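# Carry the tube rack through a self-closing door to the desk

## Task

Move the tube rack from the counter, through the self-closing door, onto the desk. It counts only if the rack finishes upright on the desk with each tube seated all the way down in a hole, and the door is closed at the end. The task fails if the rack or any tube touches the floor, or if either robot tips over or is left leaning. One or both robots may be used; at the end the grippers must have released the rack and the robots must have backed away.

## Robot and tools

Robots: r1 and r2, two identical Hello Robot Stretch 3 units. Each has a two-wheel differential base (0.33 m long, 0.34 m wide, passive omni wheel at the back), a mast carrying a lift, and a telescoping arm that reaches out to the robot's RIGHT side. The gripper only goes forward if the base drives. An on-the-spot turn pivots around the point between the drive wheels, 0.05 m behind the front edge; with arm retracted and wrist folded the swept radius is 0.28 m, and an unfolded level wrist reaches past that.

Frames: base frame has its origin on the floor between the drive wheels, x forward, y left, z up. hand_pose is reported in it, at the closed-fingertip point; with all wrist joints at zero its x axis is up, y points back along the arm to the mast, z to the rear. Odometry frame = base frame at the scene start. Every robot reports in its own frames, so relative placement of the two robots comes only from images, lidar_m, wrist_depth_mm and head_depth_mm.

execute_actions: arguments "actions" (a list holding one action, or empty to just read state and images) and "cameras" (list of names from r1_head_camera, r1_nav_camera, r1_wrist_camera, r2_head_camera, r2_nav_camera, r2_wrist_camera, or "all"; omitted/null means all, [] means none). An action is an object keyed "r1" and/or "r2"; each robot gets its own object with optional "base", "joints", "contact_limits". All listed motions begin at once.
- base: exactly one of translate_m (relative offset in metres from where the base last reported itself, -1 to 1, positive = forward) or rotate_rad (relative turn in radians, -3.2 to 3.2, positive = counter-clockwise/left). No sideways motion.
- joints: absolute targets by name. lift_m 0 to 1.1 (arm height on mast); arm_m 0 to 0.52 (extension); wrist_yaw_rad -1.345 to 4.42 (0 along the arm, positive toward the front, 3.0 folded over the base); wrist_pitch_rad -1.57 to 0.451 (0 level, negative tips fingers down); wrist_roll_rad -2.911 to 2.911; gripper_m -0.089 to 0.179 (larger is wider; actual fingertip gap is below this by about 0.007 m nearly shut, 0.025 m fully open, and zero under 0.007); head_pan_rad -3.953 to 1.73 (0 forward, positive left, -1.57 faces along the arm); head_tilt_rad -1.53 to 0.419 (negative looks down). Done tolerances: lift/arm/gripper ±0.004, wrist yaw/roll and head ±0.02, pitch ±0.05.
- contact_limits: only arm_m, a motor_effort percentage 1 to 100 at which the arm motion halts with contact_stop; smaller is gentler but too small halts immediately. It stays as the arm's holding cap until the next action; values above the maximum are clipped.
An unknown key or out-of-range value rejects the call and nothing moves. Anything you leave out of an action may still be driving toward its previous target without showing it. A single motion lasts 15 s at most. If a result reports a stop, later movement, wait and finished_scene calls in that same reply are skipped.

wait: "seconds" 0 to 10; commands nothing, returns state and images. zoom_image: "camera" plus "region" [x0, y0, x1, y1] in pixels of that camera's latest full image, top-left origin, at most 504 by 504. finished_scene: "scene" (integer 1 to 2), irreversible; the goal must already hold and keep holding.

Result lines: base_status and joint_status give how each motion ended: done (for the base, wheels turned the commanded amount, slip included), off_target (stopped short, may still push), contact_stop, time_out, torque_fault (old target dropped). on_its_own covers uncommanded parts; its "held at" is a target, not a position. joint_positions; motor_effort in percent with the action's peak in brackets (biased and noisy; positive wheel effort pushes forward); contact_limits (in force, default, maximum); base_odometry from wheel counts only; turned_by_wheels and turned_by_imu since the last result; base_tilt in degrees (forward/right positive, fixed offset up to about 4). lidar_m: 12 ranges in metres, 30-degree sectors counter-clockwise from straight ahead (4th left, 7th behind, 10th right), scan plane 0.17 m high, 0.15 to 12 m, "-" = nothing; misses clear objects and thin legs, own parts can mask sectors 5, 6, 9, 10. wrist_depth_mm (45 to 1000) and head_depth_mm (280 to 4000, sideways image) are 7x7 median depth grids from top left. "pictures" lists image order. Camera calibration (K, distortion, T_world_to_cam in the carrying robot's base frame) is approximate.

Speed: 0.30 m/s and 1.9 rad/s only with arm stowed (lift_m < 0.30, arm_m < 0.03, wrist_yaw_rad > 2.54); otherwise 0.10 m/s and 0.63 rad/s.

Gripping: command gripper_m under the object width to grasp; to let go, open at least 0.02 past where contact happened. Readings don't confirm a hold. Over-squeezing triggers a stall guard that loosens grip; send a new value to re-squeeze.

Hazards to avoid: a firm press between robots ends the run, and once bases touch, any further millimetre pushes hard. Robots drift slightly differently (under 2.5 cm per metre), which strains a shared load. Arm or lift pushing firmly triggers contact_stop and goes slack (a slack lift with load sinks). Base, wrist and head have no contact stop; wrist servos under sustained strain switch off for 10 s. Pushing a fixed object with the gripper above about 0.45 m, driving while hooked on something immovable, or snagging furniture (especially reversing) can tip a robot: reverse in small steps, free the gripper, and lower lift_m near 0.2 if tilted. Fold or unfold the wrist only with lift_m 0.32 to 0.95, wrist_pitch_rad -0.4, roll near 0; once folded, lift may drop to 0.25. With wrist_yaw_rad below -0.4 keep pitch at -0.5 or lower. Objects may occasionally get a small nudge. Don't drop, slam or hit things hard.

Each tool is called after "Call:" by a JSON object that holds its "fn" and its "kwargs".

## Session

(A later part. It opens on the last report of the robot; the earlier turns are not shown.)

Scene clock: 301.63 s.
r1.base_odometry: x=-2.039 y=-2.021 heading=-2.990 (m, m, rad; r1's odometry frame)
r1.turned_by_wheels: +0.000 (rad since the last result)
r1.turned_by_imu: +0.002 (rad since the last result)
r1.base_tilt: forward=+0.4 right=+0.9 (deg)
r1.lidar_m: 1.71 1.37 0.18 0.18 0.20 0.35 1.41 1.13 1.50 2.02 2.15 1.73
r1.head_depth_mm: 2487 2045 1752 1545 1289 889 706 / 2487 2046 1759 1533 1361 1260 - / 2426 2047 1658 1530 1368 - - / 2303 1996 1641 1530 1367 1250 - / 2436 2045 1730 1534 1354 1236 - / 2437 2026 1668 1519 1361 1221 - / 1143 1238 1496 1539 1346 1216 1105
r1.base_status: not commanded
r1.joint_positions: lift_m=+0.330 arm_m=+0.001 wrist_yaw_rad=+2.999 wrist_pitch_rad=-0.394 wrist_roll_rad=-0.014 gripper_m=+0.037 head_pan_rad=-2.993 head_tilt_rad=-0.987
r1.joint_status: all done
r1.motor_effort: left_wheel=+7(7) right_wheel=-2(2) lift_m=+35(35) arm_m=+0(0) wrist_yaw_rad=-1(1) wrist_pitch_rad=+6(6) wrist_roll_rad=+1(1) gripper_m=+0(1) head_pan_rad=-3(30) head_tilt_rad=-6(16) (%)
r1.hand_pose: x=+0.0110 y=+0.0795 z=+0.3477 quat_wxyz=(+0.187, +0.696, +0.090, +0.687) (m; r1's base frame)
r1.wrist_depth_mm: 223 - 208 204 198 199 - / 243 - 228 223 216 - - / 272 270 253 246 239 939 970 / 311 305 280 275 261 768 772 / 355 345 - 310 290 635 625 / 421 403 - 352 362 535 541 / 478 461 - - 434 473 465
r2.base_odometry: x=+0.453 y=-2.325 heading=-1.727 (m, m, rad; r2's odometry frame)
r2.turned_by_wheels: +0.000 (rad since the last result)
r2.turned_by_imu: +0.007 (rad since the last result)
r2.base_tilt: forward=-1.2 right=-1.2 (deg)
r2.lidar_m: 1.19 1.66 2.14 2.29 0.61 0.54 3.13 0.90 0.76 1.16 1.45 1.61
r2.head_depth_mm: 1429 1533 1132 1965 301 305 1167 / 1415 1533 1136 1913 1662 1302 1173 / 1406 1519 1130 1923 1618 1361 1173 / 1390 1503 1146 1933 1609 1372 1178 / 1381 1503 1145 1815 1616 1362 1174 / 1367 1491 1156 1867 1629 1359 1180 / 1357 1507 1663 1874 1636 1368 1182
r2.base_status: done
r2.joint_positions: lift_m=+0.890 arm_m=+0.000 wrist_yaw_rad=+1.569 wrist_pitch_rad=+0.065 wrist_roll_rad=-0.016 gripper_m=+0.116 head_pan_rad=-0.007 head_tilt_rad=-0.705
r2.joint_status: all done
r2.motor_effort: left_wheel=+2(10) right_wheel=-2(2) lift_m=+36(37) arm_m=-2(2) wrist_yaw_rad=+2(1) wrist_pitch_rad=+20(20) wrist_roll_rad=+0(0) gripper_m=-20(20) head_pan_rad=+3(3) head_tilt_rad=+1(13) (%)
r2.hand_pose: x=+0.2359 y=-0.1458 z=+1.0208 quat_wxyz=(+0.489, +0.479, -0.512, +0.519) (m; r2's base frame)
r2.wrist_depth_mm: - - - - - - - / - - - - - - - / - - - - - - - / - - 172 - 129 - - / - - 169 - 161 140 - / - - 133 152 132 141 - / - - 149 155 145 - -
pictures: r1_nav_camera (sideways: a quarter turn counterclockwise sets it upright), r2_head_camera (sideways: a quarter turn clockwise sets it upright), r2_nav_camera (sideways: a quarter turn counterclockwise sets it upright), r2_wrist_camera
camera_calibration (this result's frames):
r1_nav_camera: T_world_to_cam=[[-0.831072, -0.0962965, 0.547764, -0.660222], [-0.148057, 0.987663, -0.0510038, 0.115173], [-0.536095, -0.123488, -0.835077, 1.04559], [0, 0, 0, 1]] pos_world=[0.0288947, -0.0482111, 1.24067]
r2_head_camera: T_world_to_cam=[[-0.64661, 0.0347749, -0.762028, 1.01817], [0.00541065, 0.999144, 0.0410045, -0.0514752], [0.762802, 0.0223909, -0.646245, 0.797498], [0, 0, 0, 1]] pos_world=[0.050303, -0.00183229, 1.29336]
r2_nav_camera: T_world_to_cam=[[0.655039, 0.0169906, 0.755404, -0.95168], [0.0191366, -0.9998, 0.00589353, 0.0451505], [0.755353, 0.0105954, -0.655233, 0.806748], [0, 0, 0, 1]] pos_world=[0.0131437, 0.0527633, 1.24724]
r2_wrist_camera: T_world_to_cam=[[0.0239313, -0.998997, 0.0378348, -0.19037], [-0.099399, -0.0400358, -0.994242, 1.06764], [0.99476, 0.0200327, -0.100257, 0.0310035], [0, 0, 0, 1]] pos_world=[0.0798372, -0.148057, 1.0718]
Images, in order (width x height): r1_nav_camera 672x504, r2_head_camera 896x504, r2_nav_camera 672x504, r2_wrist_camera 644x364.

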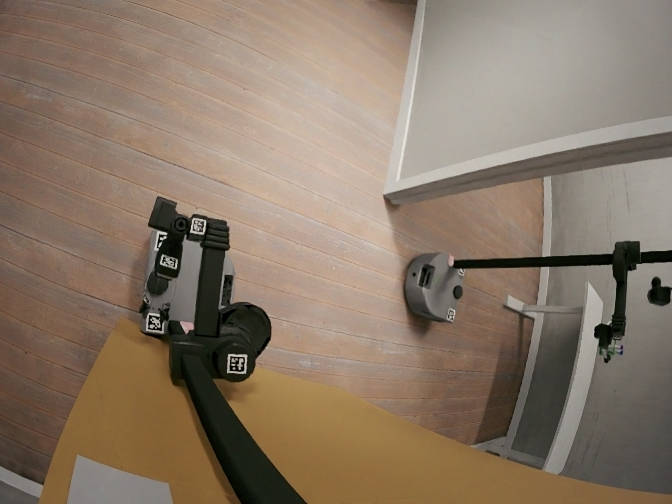

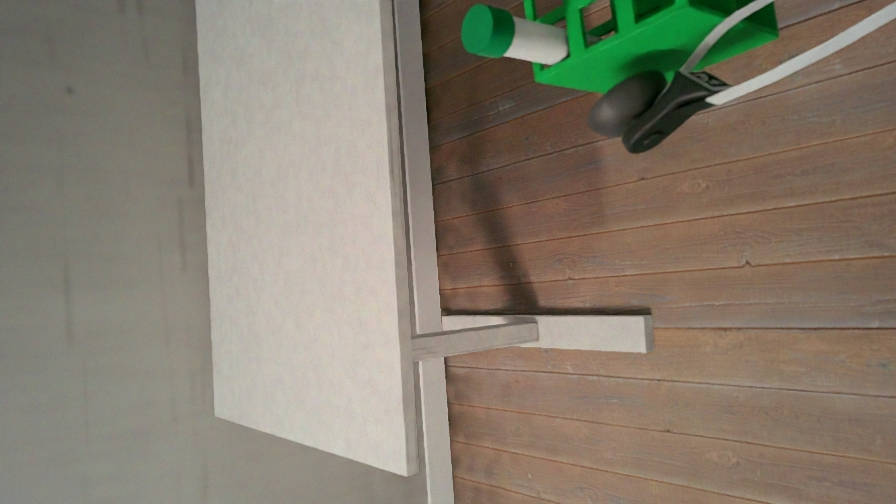

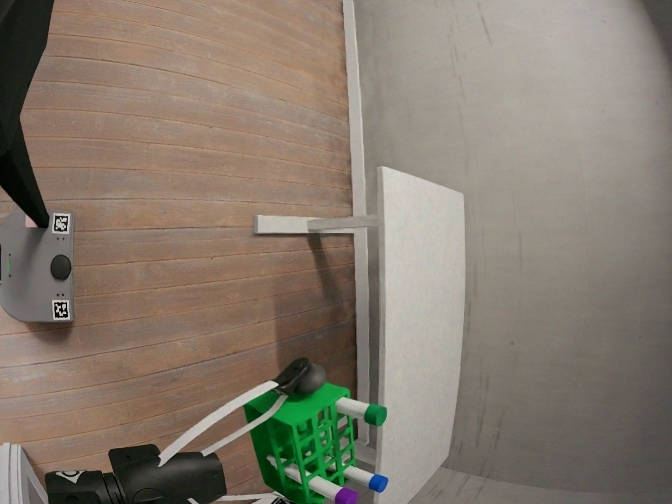

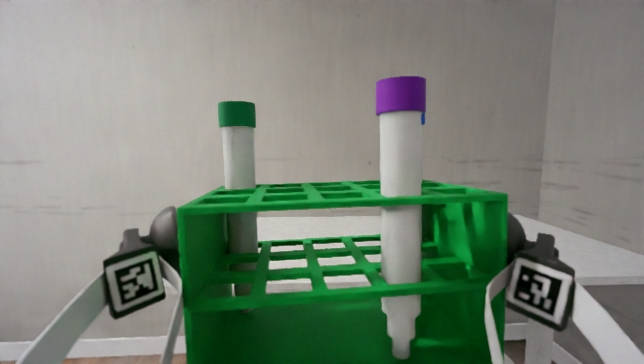

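Call:
{"fn": "execute_actions", "kwargs": {"actions": [{"r2":{"base":{"translate_m":0.2},"joints":{"lift_m":0.74}},"r1":{"base":{"rotate_rad":0.6}}}], "cameras": []}}

Call:
{"fn": "execute_actions", "kwargs": {"actions": [{"r2":{"base":{"translate_m":0.53},"joints":{"head_tilt_rad":-1.1,"head_pan_rad":-0.4}},"r1":{"base":{"translate_m":-0.56}}}], "cameras": ["r2_nav_camera","r2_head_camera","r1_nav_camera","r2_wrist_camera"]}}

Scene clock: 320.00 s.
r1.base_odometry: x=-2.039 y=-2.021 heading=-2.390 (m, m, rad; r1's odometry frame)
r1.turned_by_wheels: +0.600 (rad since the last result)
r1.turned_by_imu: +0.610 (rad since the last result)
r1.base_tilt: forward=+0.4 right=+0.8 (deg)
r1.lidar_m: 0.16 0.15 0.15 0.18 0.36 1.58 1.13 1.69 2.02 2.03 1.72 1.71
r1.head_depth_mm: 1086 1999 1752 1530 1369 1234 1145 / 1102 1262 1622 1546 1360 1265 - / 1232 1424 1640 1515 1361 - - / 1399 1646 1744 1524 1365 1255 - / 1619 1898 1740 1525 1366 1244 - / 1925 2039 1749 1527 1355 1216 - / 2260 2013 1740 1520 1360 1226 1107
r1.base_status: done
r1.joint_positions: lift_m=+0.330 arm_m=+0.001 wrist_yaw_rad=+2.999 wrist_pitch_rad=-0.394 wrist_roll_rad=-0.014 gripper_m=+0.037 head_pan_rad=-2.993 head_tilt_rad=-0.988
r1.joint_status: not commanded
r1.motor_effort: left_wheel=-3(11) right_wheel=+4(7) lift_m=+35(35) arm_m=-1(0) wrist_yaw_rad=+1(1) wrist_pitch_rad=+6(6) wrist_roll_rad=+1(1) gripper_m=+1(1) head_pan_rad=-2(3) head_tilt_rad=-6(6) (%)
r1.hand_pose: x=+0.0110 y=+0.0795 z=+0.3477 quat_wxyz=(+0.187, +0.696, +0.090, +0.687) (m; r1's base frame)
r1.wrist_depth_mm: - - 294 226 183 153 132 / - - 321 248 197 163 139 / - 838 362 274 215 174 148 / 827 799 416 308 233 187 156 / 675 658 - 343 238 203 166 / 556 567 - 384 311 216 178 / 492 508 - - 320 232 194
r2.base_odometry: x=+0.422 y=-2.523 heading=-1.727 (m, m, rad; r2's odometry frame)
r2.turned_by_wheels: +0.000 (rad since the last result)
r2.turned_by_imu: +0.001 (rad since the last result)
r2.base_tilt: forward=-1.2 right=-1.3 (deg)
r2.lidar_m: 0.99 1.46 1.88 2.36 0.92 0.70 1.62 0.92 0.86 1.41 1.43 1.46
r2.head_depth_mm: 1246 1373 1131 902 1601 461 397 / 1236 1365 1127 908 1610 447 417 / 1237 1373 1144 904 1603 1355 1168 / 1222 1361 1138 909 1615 1352 1176 / 1208 1347 1147 880 1537 1337 1184 / 1196 1335 1146 886 1628 1368 1181 / 1189 1323 1445 887 1618 1365 1184
r2.base_status: done
r2.joint_positions: lift_m=+0.740 arm_m=+0.000 wrist_yaw_rad=+1.569 wrist_pitch_rad=+0.065 wrist_roll_rad=-0.016 gripper_m=+0.116 head_pan_rad=-0.007 head_tilt_rad=-0.705
r2.joint_status: all done
r2.motor_effort: left_wheel=+3(9) right_wheel=-1(3) lift_m=+21(33) arm_m=-2(2) wrist_yaw_rad=+1(1) wrist_pitch_rad=+19(20) wrist_roll_rad=-1(0) gripper_m=-20(20) head_pan_rad=+3(3) head_tilt_rad=+1(2) (%)
r2.hand_pose: x=+0.2359 y=-0.1458 z=+0.8718 quat_wxyz=(+0.489, +0.479, -0.512, +0.519) (m; r2's base frame)
r2.wrist_depth_mm: - - - - - - - / - - - - - - - / - - - - - - - / - - 171 - 129 - - / - - 170 710 161 140 737 / - - 133 152 132 141 - / - - 147 155 144 - -
pictures: none
No camera images: the call's "cameras" was empty. Leave "cameras" out to get every camera's image.

Scene clock: 326.70 s.
r1.base_odometry: x=-1.630 y=-1.638 heading=-2.390 (m, m, rad; r1's odometry frame)
r1.turned_by_wheels: +0.000 (rad since the last result)
r1.turned_by_imu: +0.000 (rad since the last result)
r1.base_tilt: forward=+0.3 right=+0.9 (deg)
r1.lidar_m: - - 0.15 0.30 1.70 0.64 0.57 0.92 1.64 1.87 0.15 -
r1.head_depth_mm: 516 596 788 1545 1367 1237 1145 / 577 647 753 959 1345 1261 - / 647 746 880 1059 1320 - - / 733 861 1045 1330 1360 1257 - / 845 1019 1295 1506 1351 1235 - / 995 1262 1638 1529 1353 1228 - / 1214 1616 1738 1532 1353 1217 1107
r1.base_status: done
r1.joint_positions: lift_m=+0.330 arm_m=+0.001 wrist_yaw_rad=+2.999 wrist_pitch_rad=-0.394 wrist_roll_rad=-0.014 gripper_m=+0.037 head_pan_rad=-2.999 head_tilt_rad=-0.986
r1.joint_status: not commanded
r1.motor_effort: left_wheel=+2(9) right_wheel=+3(11) lift_m=+35(35) arm_m=+0(0) wrist_yaw_rad=+1(1) wrist_pitch_rad=+6(6) wrist_roll_rad=+1(1) gripper_m=+1(0) head_pan_rad=+1(4) head_tilt_rad=-7(10) (%)
r1.hand_pose: x=+0.0110 y=+0.0795 z=+0.3477 quat_wxyz=(+0.187, +0.696, +0.090, +0.687) (m; r1's base frame)
r1.wrist_depth_mm: - - - 593 208 126 91 / - - - 664 218 130 92 / - - - 762 227 134 94 / 843 836 802 734 233 136 96 / 660 666 - 627 203 140 98 / 571 568 - 555 301 142 99 / 490 502 - - 271 138 101
r2.base_odometry: x=+0.340 y=-3.046 heading=-1.727 (m, m, rad; r2's odometry frame)
r2.turned_by_wheels: +0.000 (rad since the last result)
r2.turned_by_imu: +0.004 (rad since the last result)
r2.base_tilt: forward=-1.0 right=-1.2 (deg)
r2.lidar_m: 0.90 0.48 1.19 2.41 1.74 1.19 1.27 1.27 1.45 1.36 1.13 0.96
r2.head_depth_mm: 892 781 690 613 582 - 1082 / 901 784 682 476 580 1173 1103 / 902 787 695 444 562 1191 - / 900 787 698 446 559 1159 - / 887 791 698 626 567 537 1126 / 870 791 702 627 567 525 1099 / 843 794 701 627 568 520 1079
r2.base_status: done
r2.joint_positions: lift_m=+0.740 arm_m=+0.000 wrist_yaw_rad=+1.569 wrist_pitch_rad=+0.065 wrist_roll_rad=-0.016 gripper_m=+0.116 head_pan_rad=-0.393 head_tilt_rad=-1.086
r2.joint_status: all done
r2.motor_effort: left_wheel=+1(11) right_wheel=-1(4) lift_m=+20(21) arm_m=-1(2) wrist_yaw_rad=+1(1) wrist_pitch_rad=+20(20) wrist_roll_rad=+0(1) gripper_m=-20(20) head_pan_rad=-3(25) head_tilt_rad=-5(22) (%)
r2.hand_pose: x=+0.2359 y=-0.1458 z=+0.8718 quat_wxyz=(+0.489, +0.479, -0.512, +0.519) (m; r2's base frame)
r2.wrist_depth_mm: 739 779 776 786 827 805 825 / 769 790 786 820 824 834 844 / 771 792 809 821 834 851 855 / 795 826 172 830 129 861 888 / 812 835 169 724 162 140 718 / 460 - 133 151 132 141 456 / 332 334 148 155 145 301 335
pictures: r1_nav_camera (sideways: a quarter turn counterclockwise sets it upright), r2_head_camera (sideways: a quarter turn clockwise sets it upright), r2_nav_camera (sideways: a quarter turn counterclockwise sets it upright), r2_wrist_camera
camera_calibration (this result's frames):
r1_nav_camera: T_world_to_cam=[[-0.830693, -0.0911803, 0.549213, -0.662112], [-0.142225, 0.988519, -0.0510037, 0.115138], [-0.538257, -0.12048, -0.834125, 1.04437], [0, 0, 0, 1]] pos_world=[0.0285004, -0.0483619, 1.24064]
r2_head_camera: T_world_to_cam=[[-0.805183, 0.366556, -0.466173, 0.633656], [0.395412, 0.917691, 0.0386258, -0.0507374], [0.441961, -0.153229, -0.88385, 1.10841], [0, 0, 0, 1]] pos_world=[0.0403986, -0.0158688, 1.27702]
r2_nav_camera: T_world_to_cam=[[0.829666, -0.320606, 0.457019, -0.563977], [-0.35841, -0.933555, -0.00425134, 0.0606615], [0.428016, -0.160273, -0.889447, 1.11328], [0, 0, 0, 1]] pos_world=[0.0131535, 0.0542449, 1.24821]
r2_wrist_camera: T_world_to_cam=[[0.0239088, -0.998997, 0.037851, -0.184738], [-0.0987851, -0.0400373, -0.994303, 0.919325], [0.994822, 0.0200334, -0.0996433, 0.0155023], [0, 0, 0, 1]] pos_world=[0.0798103, -0.148056, 0.922625]
Images, in order (width x height): r1_nav_camera 672x504, r2_head_camera 896x504, r2_nav_camera 672x504, r2_wrist_camera 644x364.

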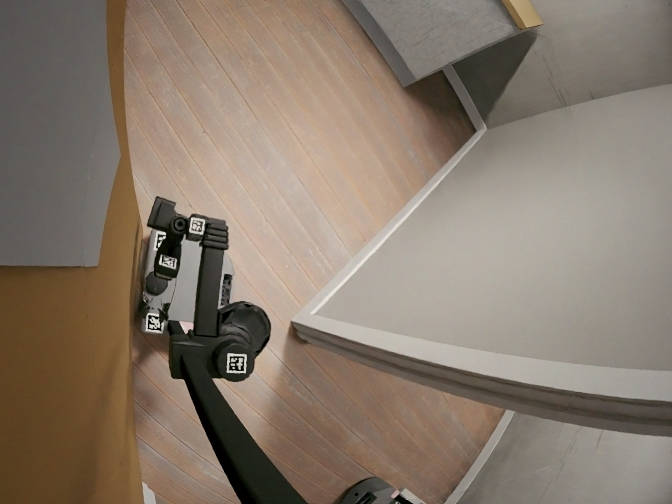

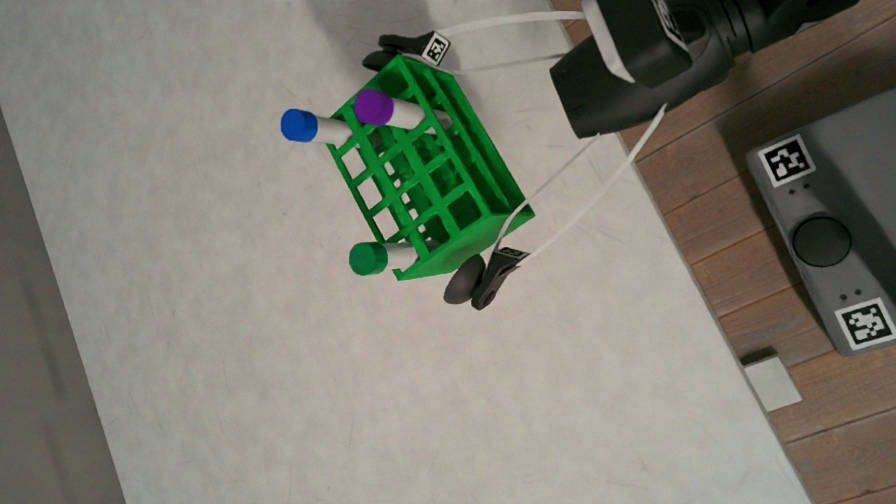

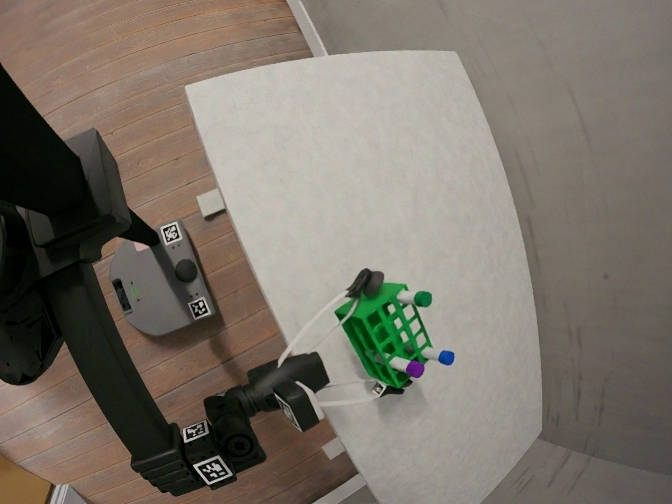

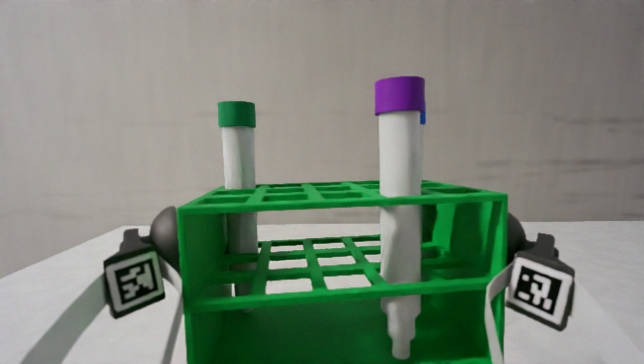

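Call:
{"fn": "execute_actions", "kwargs": {"actions": [{"r2":{"joints":{"lift_m":0.655}},"r1":{"base":{"rotate_rad":-0.75}}}], "cameras": ["r2_head_camera","r2_wrist_camera"]}}

Call:
{"fn": "execute_actions", "kwargs": {"actions": [{"r2":{"joints":{"lift_m":0.643}},"r1":{"base":{"translate_m":-0.45}}}], "cameras": ["r2_head_camera","r2_wrist_camera","r1_nav_camera"]}}

Scene clock: 336.73 s.
r1.base_odometry: x=-1.630 y=-1.638 heading=-3.140 (m, m, rad; r1's odometry frame)
r1.turned_by_wheels: -0.750 (rad since the last result)
r1.turned_by_imu: -0.741 (rad since the last result)
r1.base_tilt: forward=+0.4 right=+0.9 (deg)
r1.lidar_m: 0.19 0.16 0.16 0.18 0.30 2.13 1.65 0.57 0.70 1.64 1.71 2.20
r1.head_depth_mm: 2343 2018 1764 1549 1367 1227 1148 / 2339 1785 1754 1531 1369 1258 - / 2396 1953 1770 1531 1356 - - / 2411 2027 1743 1515 1356 1256 - / 2428 2034 1738 1514 1354 1243 - / 2433 2038 1703 1034 1291 1225 - / 2359 649 733 906 1304 1223 1108
r1.base_status: done
r1.joint_positions: lift_m=+0.330 arm_m=+0.001 wrist_yaw_rad=+2.999 wrist_pitch_rad=-0.394 wrist_roll_rad=-0.014 gripper_m=+0.037 head_pan_rad=-2.994 head_tilt_rad=-0.989
r1.joint_status: not commanded
r1.motor_effort: left_wheel=+10(79) right_wheel=-3(6) lift_m=+35(35) arm_m=-1(0) wrist_yaw_rad=+1(0) wrist_pitch_rad=+6(6) wrist_roll_rad=+1(1) gripper_m=+1(0) head_pan_rad=-2(4) head_tilt_rad=-6(8) (%)
r1.hand_pose: x=+0.0110 y=+0.0795 z=+0.3477 quat_wxyz=(+0.187, +0.696, +0.090, +0.687) (m; r1's base frame)
r1.wrist_depth_mm: 468 - 264 220 187 163 144 / 552 - 292 241 202 174 153 / 723 522 323 266 221 189 163 / 793 617 367 297 240 203 175 / 661 647 - 331 252 222 188 / 569 561 - 378 323 243 204 / 487 502 - - 337 258 222
r2.base_odometry: x=+0.340 y=-3.046 heading=-1.727 (m, m, rad; r2's odometry frame)
r2.turned_by_wheels: +0.000 (rad since the last result)
r2.turned_by_imu: -0.001 (rad since the last result)
r2.base_tilt: forward=-1.0 right=-1.2 (deg)
r2.lidar_m: 0.90 0.48 1.19 2.40 1.74 1.20 1.27 1.26 1.45 1.36 1.13 0.96
r2.head_depth_mm: 897 779 693 621 1245 1196 1072 / 899 783 695 535 571 1155 1103 / 903 785 696 537 557 1191 - / 901 788 696 602 552 1168 - / 891 789 699 627 567 538 1126 / 863 795 701 626 567 525 1100 / 845 795 700 629 569 519 1081
r2.base_status: not commanded
r2.joint_positions: lift_m=+0.655 arm_m=+0.000 wrist_yaw_rad=+1.569 wrist_pitch_rad=+0.066 wrist_roll_rad=-0.016 gripper_m=+0.116 head_pan_rad=-0.393 head_tilt_rad=-1.086
r2.joint_status: all done
r2.motor_effort: left_wheel=+2(2) right_wheel=-1(1) lift_m=+20(20) arm_m=-1(2) wrist_yaw_rad=+2(1) wrist_pitch_rad=+19(19) wrist_roll_rad=-1(1) gripper_m=-21(20) head_pan_rad=-3(2) head_tilt_rad=-5(5) (%)
r2.hand_pose: x=+0.2359 y=-0.1458 z=+0.7868 quat_wxyz=(+0.488, +0.479, -0.512, +0.520) (m; r2's base frame)
r2.wrist_depth_mm: 737 771 785 779 801 817 836 / 787 788 781 811 833 839 858 / 802 797 807 831 819 863 866 / 792 812 171 820 129 867 862 / 427 481 170 430 162 140 428 / 282 - 133 152 133 141 271 / 195 196 148 154 144 178 197
pictures: r2_head_camera (sideways: a quarter turn clockwise sets it upright), r2_wrist_camera
camera_calibration (this result's frames):
r2_head_camera: T_world_to_cam=[[-0.805183, 0.366556, -0.466172, 0.633656], [0.395412, 0.917691, 0.0386258, -0.0507374], [0.441961, -0.153229, -0.88385, 1.10841], [0, 0, 0, 1]] pos_world=[0.0403986, -0.0158688, 1.27702]
r2_wrist_camera: T_world_to_cam=[[0.0238977, -0.998997, 0.0378587, -0.181526], [-0.0984995, -0.0400381, -0.994331, 0.834832], [0.99485, 0.0200332, -0.0993575, 0.00680578], [0, 0, 0, 1]] pos_world=[0.0797978, -0.148056, 0.837648]
Images, in order (width x height): r2_head_camera 896x504, r2_wrist_camera 644x364.

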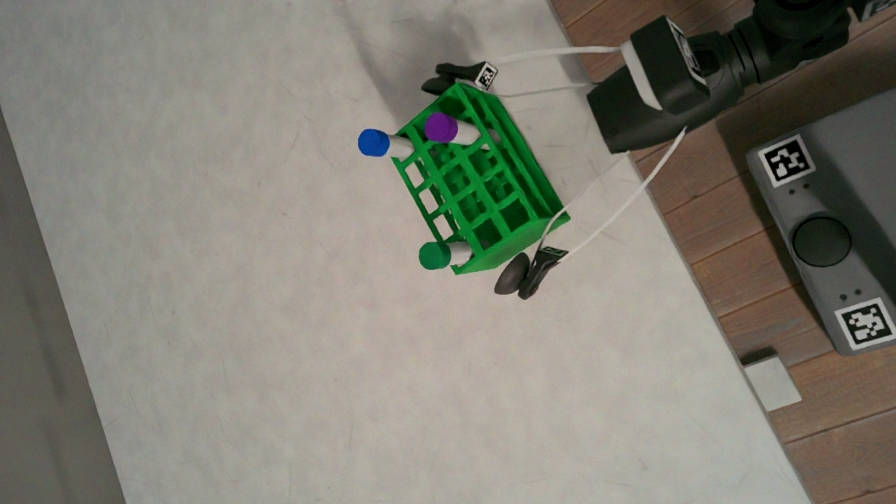

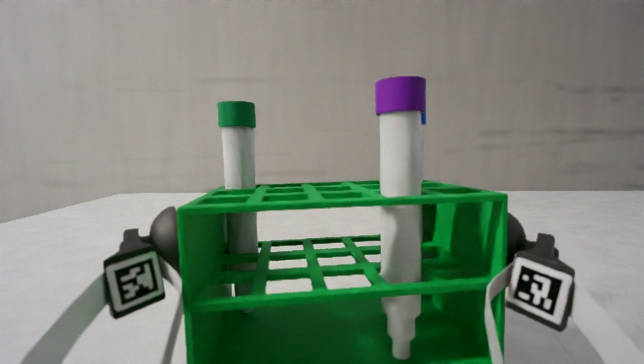

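Scene clock: 342.33 s.
r1.base_odometry: x=-1.180 y=-1.637 heading=-3.140 (m, m, rad; r1's odometry frame)
r1.turned_by_wheels: +0.000 (rad since the last result)
r1.turned_by_imu: +0.000 (rad since the last result)
r1.base_tilt: forward=+0.4 right=+0.8 (deg)
r1.lidar_m: - - 0.15 0.19 1.54 2.07 1.19 2.25 0.30 0.30 0.17 0.15
r1.head_depth_mm: 2036 2043 1726 1527 1364 1237 1152 / 2020 2045 1546 1512 1360 1269 - / 2035 1938 1549 1543 1367 - - / 2135 2042 1750 1518 1354 1254 - / 2179 2021 1728 1521 1350 1244 - / 2226 2025 1727 1518 1363 1220 - / 2249 2008 1732 1516 1351 1214 992
r1.base_status: done
r1.joint_positions: lift_m=+0.330 arm_m=+0.001 wrist_yaw_rad=+2.999 wrist_pitch_rad=-0.394 wrist_roll_rad=-0.014 gripper_m=+0.037 head_pan_rad=-2.994 head_tilt_rad=-0.989
r1.joint_status: not commanded
r1.motor_effort: left_wheel=+5(18) right_wheel=-2(7) lift_m=+35(35) arm_m=+0(1) wrist_yaw_rad=+2(1) wrist_pitch_rad=+6(6) wrist_roll_rad=+1(1) gripper_m=+0(0) head_pan_rad=-2(2) head_tilt_rad=-6(7) (%)
r1.hand_pose: x=+0.0110 y=+0.0795 z=+0.3477 quat_wxyz=(+0.187, +0.696, +0.090, +0.687) (m; r1's base frame)
r1.wrist_depth_mm: - - 675 274 165 118 91 / - - 746 305 175 122 94 / - - 821 340 187 128 98 / 814 826 789 378 195 134 101 / 669 669 - 412 186 140 104 / 579 562 - 477 258 144 108 / 488 514 - - 246 146 113
r2.base_odometry: x=+0.340 y=-3.046 heading=-1.727 (m, m, rad; r2's odometry frame)
r2.turned_by_wheels: +0.000 (rad since the last result)
r2.turned_by_imu: -0.001 (rad since the last result)
r2.base_tilt: forward=-1.1 right=-1.2 (deg)
r2.lidar_m: 0.90 0.48 1.19 2.40 1.74 1.20 1.19 1.26 1.45 1.36 1.13 0.96
r2.head_depth_mm: 897 783 693 620 1245 1191 1067 / 901 783 694 560 571 1157 1102 / 904 789 694 542 557 1187 - / 901 789 697 617 552 1161 - / 888 791 699 627 567 537 1116 / 866 791 698 626 567 526 1101 / 841 796 702 629 567 519 1081
r2.base_status: not commanded
r2.joint_positions: lift_m=+0.643 arm_m=+0.000 wrist_yaw_rad=+1.569 wrist_pitch_rad=+0.066 wrist_roll_rad=-0.016 gripper_m=+0.116 head_pan_rad=-0.393 head_tilt_rad=-1.086
r2.joint_status: all done
r2.motor_effort: left_wheel=+2(1) right_wheel=-1(0) lift_m=+21(21) arm_m=-1(2) wrist_yaw_rad=+1(2) wrist_pitch_rad=+19(19) wrist_roll_rad=+0(1) gripper_m=-20(20) head_pan_rad=-3(3) head_tilt_rad=-5(5) (%)
r2.hand_pose: x=+0.2359 y=-0.1458 z=+0.7748 quat_wxyz=(+0.488, +0.479, -0.512, +0.520) (m; r2's base frame)
r2.wrist_depth_mm: 761 776 776 801 819 826 828 / 757 771 801 796 813 828 813 / 775 786 795 811 840 825 867 / 793 790 171 834 129 852 846 / 385 438 170 386 162 140 388 / 243 - 133 151 133 141 245 / 178 177 148 155 144 160 177
pictures: r1_nav_camera (sideways: a quarter turn counterclockwise sets it upright), r2_head_camera (sideways: a quarter turn clockwise sets it upright), r2_wrist_camera
camera_calibration (this result's frames):
r1_nav_camera: T_world_to_cam=[[-0.831888, -0.0956426, 0.546639, -0.658752], [-0.147084, 0.987808, -0.0510037, 0.115167], [-0.535097, -0.122831, -0.835813, 1.04654], [0, 0, 0, 1]] pos_world=[0.0289319, -0.0482199, 1.24069]
r2_head_camera: T_world_to_cam=[[-0.805183, 0.366556, -0.466173, 0.633656], [0.395412, 0.917691, 0.0386258, -0.0507374], [0.441961, -0.153229, -0.88385, 1.10841], [0, 0, 0, 1]] pos_world=[0.0403986, -0.0158688, 1.27702]
r2_wrist_camera: T_world_to_cam=[[0.0238956, -0.998997, 0.0378603, -0.181073], [-0.0984381, -0.0400383, -0.994337, 0.822906], [0.994856, 0.0200334, -0.0992961, 0.00556555], [0, 0, 0, 1]] pos_world=[0.0797951, -0.148055, 0.825654]
Images, in order (width x height): r1_nav_camera 672x504, r2_head_camera 896x504, r2_wrist_camera 644x364.

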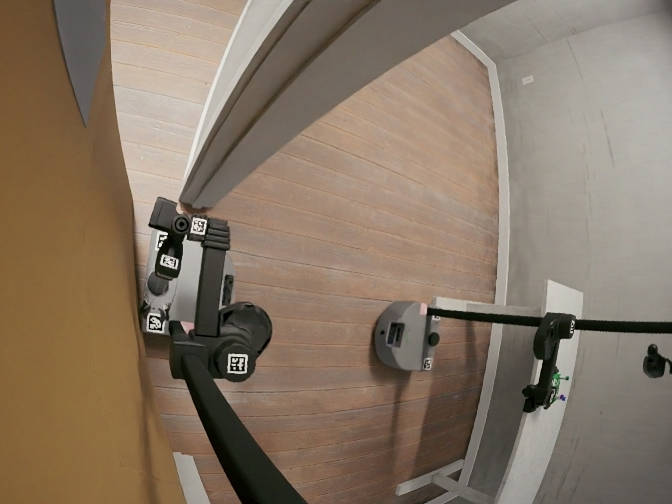

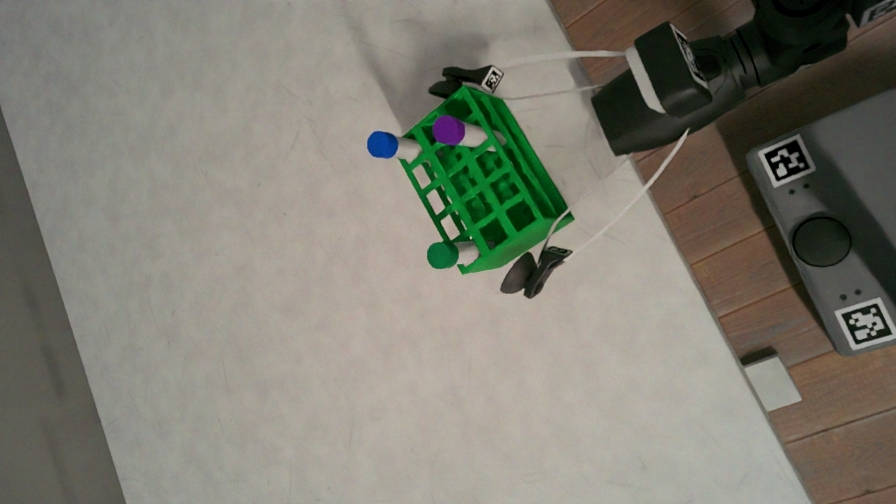

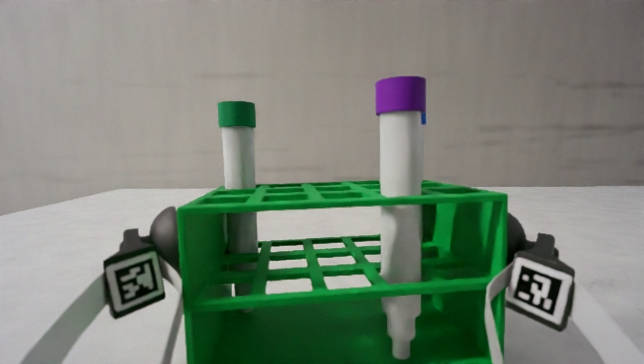

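Call:
{"fn": "execute_actions", "kwargs": {"actions": [{"r2":{"joints":{"lift_m":0.634}},"r1":{"base":{"translate_m":-0.3}}}], "cameras": ["r2_wrist_camera","r1_nav_camera"]}}

Scene clock: 352.90 s.
r1.base_odometry: x=-0.880 y=-1.637 heading=-3.139 (m, m, rad; r1's odometry frame)
r1.turned_by_wheels: +0.000 (rad since the last result)
r1.turned_by_imu: +0.001 (rad since the last result)
r1.base_tilt: forward=+0.4 right=+0.9 (deg)
r1.lidar_m: 0.22 0.23 0.32 0.73 1.54 1.83 0.89 1.94 2.34 0.56 0.31 0.23
r1.head_depth_mm: 805 1986 1757 1490 1373 1232 1146 / 739 1976 1756 1348 1370 1259 - / 1061 1729 1668 1362 1362 - - / 1752 1994 1740 1527 1358 1258 - / 1865 2017 1742 1522 1356 1244 - / 1896 2028 1748 1520 1352 1221 - / 1944 2010 1730 1511 1339 1217 1107
r1.base_status: done
r1.joint_positions: lift_m=+0.330 arm_m=+0.001 wrist_yaw_rad=+2.999 wrist_pitch_rad=-0.394 wrist_roll_rad=-0.014 gripper_m=+0.037 head_pan_rad=-2.994 head_tilt_rad=-0.989
r1.joint_status: not commanded
r1.motor_effort: left_wheel=+2(4) right_wheel=-2(7) lift_m=+35(35) arm_m=+0(0) wrist_yaw_rad=+1(1) wrist_pitch_rad=+7(7) wrist_roll_rad=+1(1) gripper_m=+1(1) head_pan_rad=-1(1) head_tilt_rad=-6(8) (%)
r1.hand_pose: x=+0.0110 y=+0.0795 z=+0.3477 quat_wxyz=(+0.187, +0.696, +0.090, +0.687) (m; r1's base frame)
r1.wrist_depth_mm: - - - - 560 335 241 / - - - - 582 344 244 / - - - 946 618 351 248 / 842 811 821 804 636 364 254 / 683 667 - 648 545 368 258 / 583 559 - 558 522 379 263 / 490 509 - - 480 367 269
r2.base_odometry: x=+0.340 y=-3.046 heading=-1.727 (m, m, rad; r2's odometry frame)
r2.turned_by_wheels: +0.000 (rad since the last result)
r2.turned_by_imu: -0.001 (rad since the last result)
r2.base_tilt: forward=-1.1 right=-1.2 (deg)
r2.lidar_m: 0.90 0.48 1.19 2.41 1.74 1.20 0.89 1.21 1.45 1.36 1.13 0.96
r2.head_depth_mm: 892 782 692 620 1244 1187 1075 / 902 784 695 551 573 1157 1103 / 904 785 694 574 557 1188 - / 903 787 697 616 559 1164 - / 885 792 699 626 567 536 1122 / 865 791 699 627 568 525 1099 / 843 796 702 628 569 520 1075
r2.base_status: not commanded
r2.joint_positions: lift_m=+0.634 arm_m=+0.000 wrist_yaw_rad=+1.569 wrist_pitch_rad=+0.066 wrist_roll_rad=-0.016 gripper_m=+0.116 head_pan_rad=-0.393 head_tilt_rad=-1.086
r2.joint_status: all done
r2.motor_effort: left_wheel=+2(2) right_wheel=-1(1) lift_m=+21(21) arm_m=-2(2) wrist_yaw_rad=+2(2) wrist_pitch_rad=+19(19) wrist_roll_rad=+0(0) gripper_m=-20(20) head_pan_rad=-3(2) head_tilt_rad=-5(4) (%)
r2.hand_pose: x=+0.2359 y=-0.1458 z=+0.7659 quat_wxyz=(+0.488, +0.478, -0.512, +0.520) (m; r2's base frame)
r2.wrist_depth_mm: 747 767 790 782 770 829 810 / 774 784 781 803 820 840 865 / 783 798 784 808 826 849 865 / 803 810 171 193 128 861 863 / 351 403 169 353 160 140 354 / 223 - 133 151 132 142 223 / - 162 147 154 144 153 163
pictures: r1_nav_camera (sideways: a quarter turn counterclockwise sets it upright), r2_wrist_camera
camera_calibration (this result's frames):
r1_nav_camera: T_world_to_cam=[[-0.831888, -0.0956432, 0.546639, -0.658752], [-0.147084, 0.987808, -0.0510037, 0.115167], [-0.535097, -0.122832, -0.835813, 1.04654], [0, 0, 0, 1]] pos_world=[0.0289319, -0.0482198, 1.24069]
r2_wrist_camera: T_world_to_cam=[[0.0238871, -0.998997, 0.0378641, -0.180736], [-0.0982329, -0.0400371, -0.994358, 0.813982], [0.994877, 0.0200328, -0.0990908, 0.00451401], [0, 0, 0, 1]] pos_world=[0.0797862, -0.148056, 0.81668]
Images, in order (width x height): r1_nav_camera 672x504, r2_wrist_camera 644x364.

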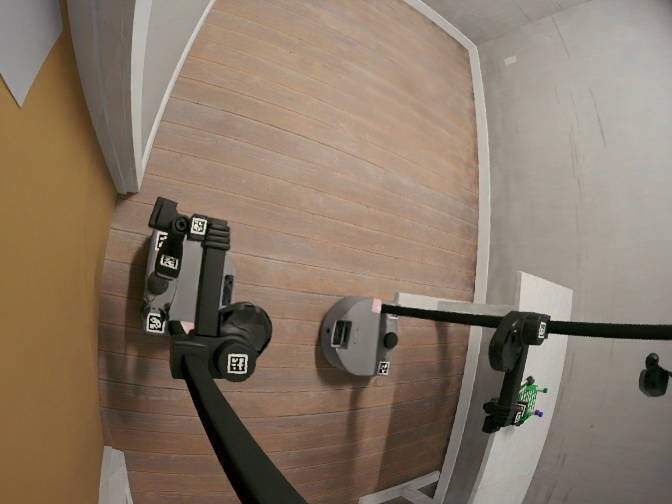

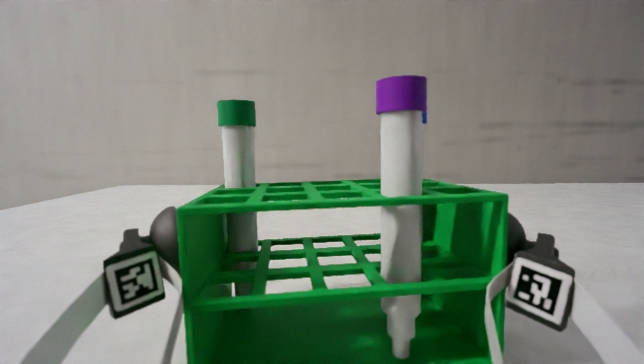

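Call:
{"fn": "execute_actions", "kwargs": {"actions": [{"r2":{"joints":{"lift_m":0.631,"gripper_m":0.179}},"r1":{"base":{"rotate_rad":-1.57}}}], "cameras": ["r2_wrist_camera","r1_nav_camera"]}}

Call:
{"fn": "execute_actions", "kwargs": {"actions": [{"r2":{"base":{"translate_m":-0.25}}}], "cameras": ["r2_wrist_camera","r1_nav_camera","r2_head_camera"]}}

Scene clock: 367.27 s.
r1.base_odometry: x=-0.880 y=-1.637 heading=+1.574 (m, m, rad; r1's odometry frame)
r1.turned_by_wheels: -1.570 (rad since the last result)
r1.turned_by_imu: -1.592 (rad since the last result)
r1.base_tilt: forward=+0.4 right=+0.9 (deg)
r1.lidar_m: 0.59 0.31 0.23 0.22 0.23 0.31 0.73 1.54 1.83 0.90 1.94 2.35
r1.head_depth_mm: 975 798 893 927 830 754 705 / 1408 1558 1409 1249 1300 1122 - / 1420 1676 1759 1536 1363 - - / 1445 1693 1754 1535 1357 1258 - / 1484 1753 1740 1511 1357 1235 - / 1495 1787 1742 1530 1356 1212 - / 1550 1831 1728 1519 1345 1224 1109
r1.base_status: done
r1.joint_positions: lift_m=+0.330 arm_m=+0.001 wrist_yaw_rad=+2.999 wrist_pitch_rad=-0.394 wrist_roll_rad=-0.014 gripper_m=+0.037 head_pan_rad=-2.994 head_tilt_rad=-0.989
r1.joint_status: not commanded
r1.motor_effort: left_wheel=+2(7) right_wheel=-3(7) lift_m=+35(35) arm_m=+0(1) wrist_yaw_rad=+0(1) wrist_pitch_rad=+6(7) wrist_roll_rad=+1(1) gripper_m=+1(0) head_pan_rad=-2(2) head_tilt_rad=-6(7) (%)
r1.hand_pose: x=+0.0110 y=+0.0795 z=+0.3477 quat_wxyz=(+0.187, +0.696, +0.090, +0.687) (m; r1's base frame)
r1.wrist_depth_mm: 222 - 237 245 258 265 276 / 237 - 258 268 281 291 298 / 258 268 284 299 310 327 318 / 285 300 314 330 344 371 339 / 321 333 - 375 395 416 344 / 357 378 - 427 468 461 382 / 409 415 - - 476 460 441
r2.base_odometry: x=+0.340 y=-3.046 heading=-1.727 (m, m, rad; r2's odometry frame)
r2.turned_by_wheels: +0.000 (rad since the last result)
r2.turned_by_imu: -0.001 (rad since the last result)
r2.base_tilt: forward=-1.1 right=-1.2 (deg)
r2.lidar_m: 0.90 0.48 1.19 2.41 1.74 1.20 0.95 1.22 1.45 1.36 1.13 0.96
r2.head_depth_mm: 896 780 692 619 1247 1191 1067 / 899 786 693 587 572 1154 1106 / 908 789 694 554 556 1189 - / 902 788 694 625 559 1157 - / 890 791 699 624 566 538 1126 / 863 792 700 628 567 524 1109 / 844 793 701 630 570 520 1088
r2.base_status: not commanded
r2.joint_positions: lift_m=+0.631 arm_m=+0.000 wrist_yaw_rad=+1.569 wrist_pitch_rad=+0.074 wrist_roll_rad=-0.016 gripper_m=+0.179 head_pan_rad=-0.393 head_tilt_rad=-1.086
r2.joint_status: all done
r2.motor_effort: left_wheel=+1(2) right_wheel=-1(1) lift_m=+20(21) arm_m=-2(2) wrist_yaw_rad=+2(1) wrist_pitch_rad=+14(19) wrist_roll_rad=+0(1) gripper_m=+0(84) head_pan_rad=-3(2) head_tilt_rad=-5(5) (%)
r2.hand_pose: x=+0.2360 y=-0.1458 z=+0.7651 quat_wxyz=(+0.486, +0.476, -0.514, +0.522) (m; r2's base frame)
r2.wrist_depth_mm: 758 778 775 789 804 820 828 / 761 787 803 806 830 827 847 / 774 791 779 820 182 834 882 / 802 789 170 802 128 849 886 / 354 359 162 319 161 139 356 / 240 207 141 143 131 140 242 / 153 161 148 156 148 150 153
pictures: r1_nav_camera (sideways: a quarter turn counterclockwise sets it upright), r2_wrist_camera
camera_calibration (this result's frames):
r1_nav_camera: T_world_to_cam=[[-0.831888, -0.095643, 0.546639, -0.658752], [-0.147084, 0.987808, -0.0510037, 0.115167], [-0.535096, -0.122831, -0.835814, 1.04654], [0, 0, 0, 1]] pos_world=[0.0289319, -0.0482198, 1.24069]
r2_wrist_camera: T_world_to_cam=[[0.0235737, -0.998997, 0.0380808, -0.180797], [-0.0900072, -0.0400575, -0.995135, 0.811806], [0.995662, 0.0200315, -0.0908612, -0.00210087], [0, 0, 0, 1]] pos_world=[0.0794222, -0.148055, 0.814551]
Images, in order (width x height): r1_nav_camera 672x504, r2_wrist_camera 644x364.

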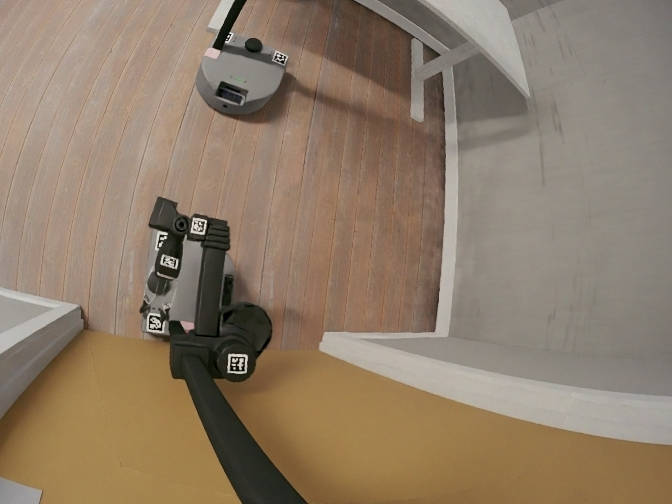

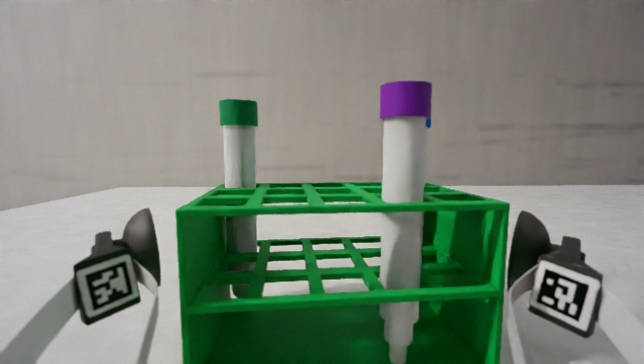

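Scene clock: 370.83 s.
r1.base_odometry: x=-0.880 y=-1.637 heading=+1.574 (m, m, rad; r1's odometry frame)
r1.turned_by_wheels: +0.000 (rad since the last result)
r1.turned_by_imu: +0.001 (rad since the last result)
r1.base_tilt: forward=+0.4 right=+0.9 (deg)
r1.lidar_m: 0.59 0.31 0.23 0.22 0.23 0.31 0.73 1.54 1.83 0.65 1.93 2.35
r1.head_depth_mm: 968 796 898 928 828 750 704 / 1410 1561 1406 1243 1304 1119 - / 1431 1673 1749 1533 1357 - - / 1446 1707 1749 1525 1354 1257 - / 1474 1753 1744 1527 1352 1231 - / 1509 1792 1734 1515 1357 1219 - / 1524 1829 1720 1517 1355 1220 1110
r1.base_status: not commanded
r1.joint_positions: lift_m=+0.330 arm_m=+0.001 wrist_yaw_rad=+2.999 wrist_pitch_rad=-0.394 wrist_roll_rad=-0.014 gripper_m=+0.037 head_pan_rad=-2.994 head_tilt_rad=-0.989
r1.joint_status: not commanded
r1.motor_effort: left_wheel=+2(2) right_wheel=-3(2) lift_m=+35(35) arm_m=+0(0) wrist_yaw_rad=+1(1) wrist_pitch_rad=+6(6) wrist_roll_rad=+1(1) gripper_m=+0(0) head_pan_rad=-2(2) head_tilt_rad=-6(4) (%)
r1.hand_pose: x=+0.0110 y=+0.0795 z=+0.3477 quat_wxyz=(+0.187, +0.696, +0.090, +0.687) (m; r1's base frame)
r1.wrist_depth_mm: 222 - 236 245 255 267 273 / 240 - 256 268 279 292 299 / 261 267 285 294 311 328 321 / 290 300 312 331 343 365 337 / 322 335 - 372 399 416 343 / 356 374 - 433 473 462 384 / 413 416 - - 479 467 441
r2.base_odometry: x=+0.379 y=-2.799 heading=-1.727 (m, m, rad; r2's odometry frame)
r2.turned_by_wheels: +0.000 (rad since the last result)
r2.turned_by_imu: -0.003 (rad since the last result)
r2.base_tilt: forward=-1.1 right=-1.2 (deg)
r2.lidar_m: 0.76 0.72 1.51 2.39 1.36 0.96 0.70 0.96 1.15 1.38 1.27 1.23
r2.head_depth_mm: 895 781 1517 1426 1290 1183 1068 / 903 783 729 1426 1315 1158 1106 / 906 782 706 1443 1295 1187 - / 905 791 681 1413 1299 1191 - / 904 790 666 1384 1304 1196 1126 / 910 795 699 656 1312 1195 1102 / 912 796 702 637 1295 1195 1102
r2.base_status: done
r2.joint_positions: lift_m=+0.631 arm_m=+0.000 wrist_yaw_rad=+1.569 wrist_pitch_rad=+0.075 wrist_roll_rad=-0.016 gripper_m=+0.179 head_pan_rad=-0.393 head_tilt_rad=-1.087
r2.joint_status: not commanded
r2.motor_effort: left_wheel=+2(6) right_wheel=-1(5) lift_m=+20(19) arm_m=-2(2) wrist_yaw_rad=+1(2) wrist_pitch_rad=+14(14) wrist_roll_rad=+0(1) gripper_m=+0(0) head_pan_rad=-2(3) head_tilt_rad=-4(5) (%)
r2.hand_pose: x=+0.2360 y=-0.1458 z=+0.7652 quat_wxyz=(+0.486, +0.476, -0.514, +0.522) (m; r2's base frame)
r2.wrist_depth_mm: 961 - - - - - - / - - - - - - - / - - - - - - - / - - 912 427 706 907 901 / 356 406 358 357 358 382 358 / - 649 - - - - - / - - - - - - -
pictures: r1_nav_camera (sideways: a quarter turn counterclockwise sets it upright), r2_head_camera (sideways: a quarter turn clockwise sets it upright), r2_wrist_camera
camera_calibration (this result's frames):
r1_nav_camera: T_world_to_cam=[[-0.831888, -0.095643, 0.546639, -0.658752], [-0.147084, 0.987808, -0.0510037, 0.115167], [-0.535097, -0.122831, -0.835813, 1.04654], [0, 0, 0, 1]] pos_world=[0.0289319, -0.0482198, 1.24069]
r2_head_camera: T_world_to_cam=[[-0.805248, 0.366623, -0.466008, 0.633442], [0.395457, 0.917672, 0.0386233, -0.0507343], [0.441802, -0.153185, -0.883937, 1.10852], [0, 0, 0, 1]] pos_world=[0.0403937, -0.0158684, 1.27701]
r2_wrist_camera: T_world_to_cam=[[0.0235566, -0.998997, 0.0380925, -0.180806], [-0.0895544, -0.0400585, -0.995176, 0.811847], [0.995703, 0.0200316, -0.0904082, -0.00244882], [0, 0, 0, 1]] pos_world=[0.0794019, -0.148055, 0.814597]
Images, in order (width x height): r1_nav_camera 672x504, r2_head_camera 896x504, r2_wrist_camera 644x364.

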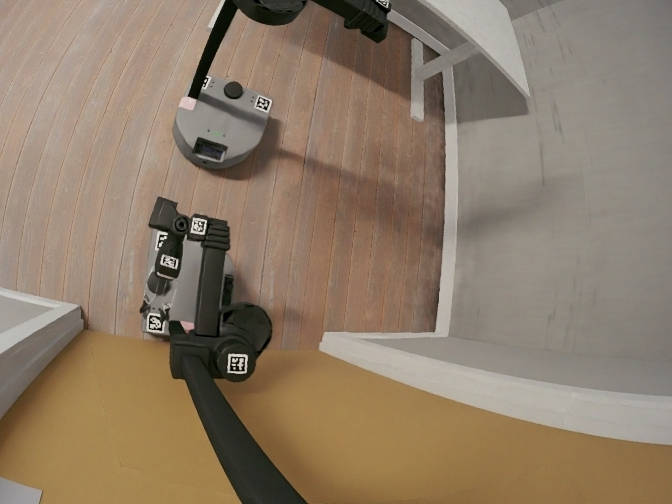

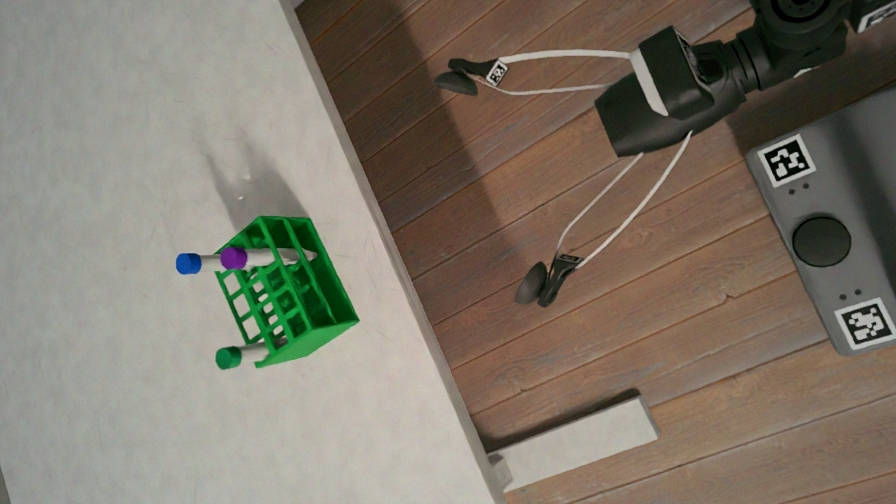

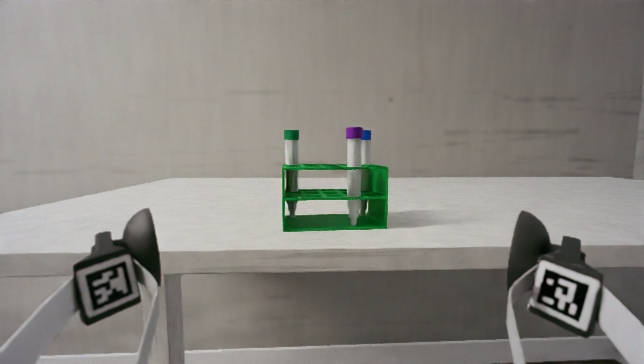

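Call:
{"fn": "finished_scene", "kwargs": {"scene": 1}}

The scene is finished: the task was done.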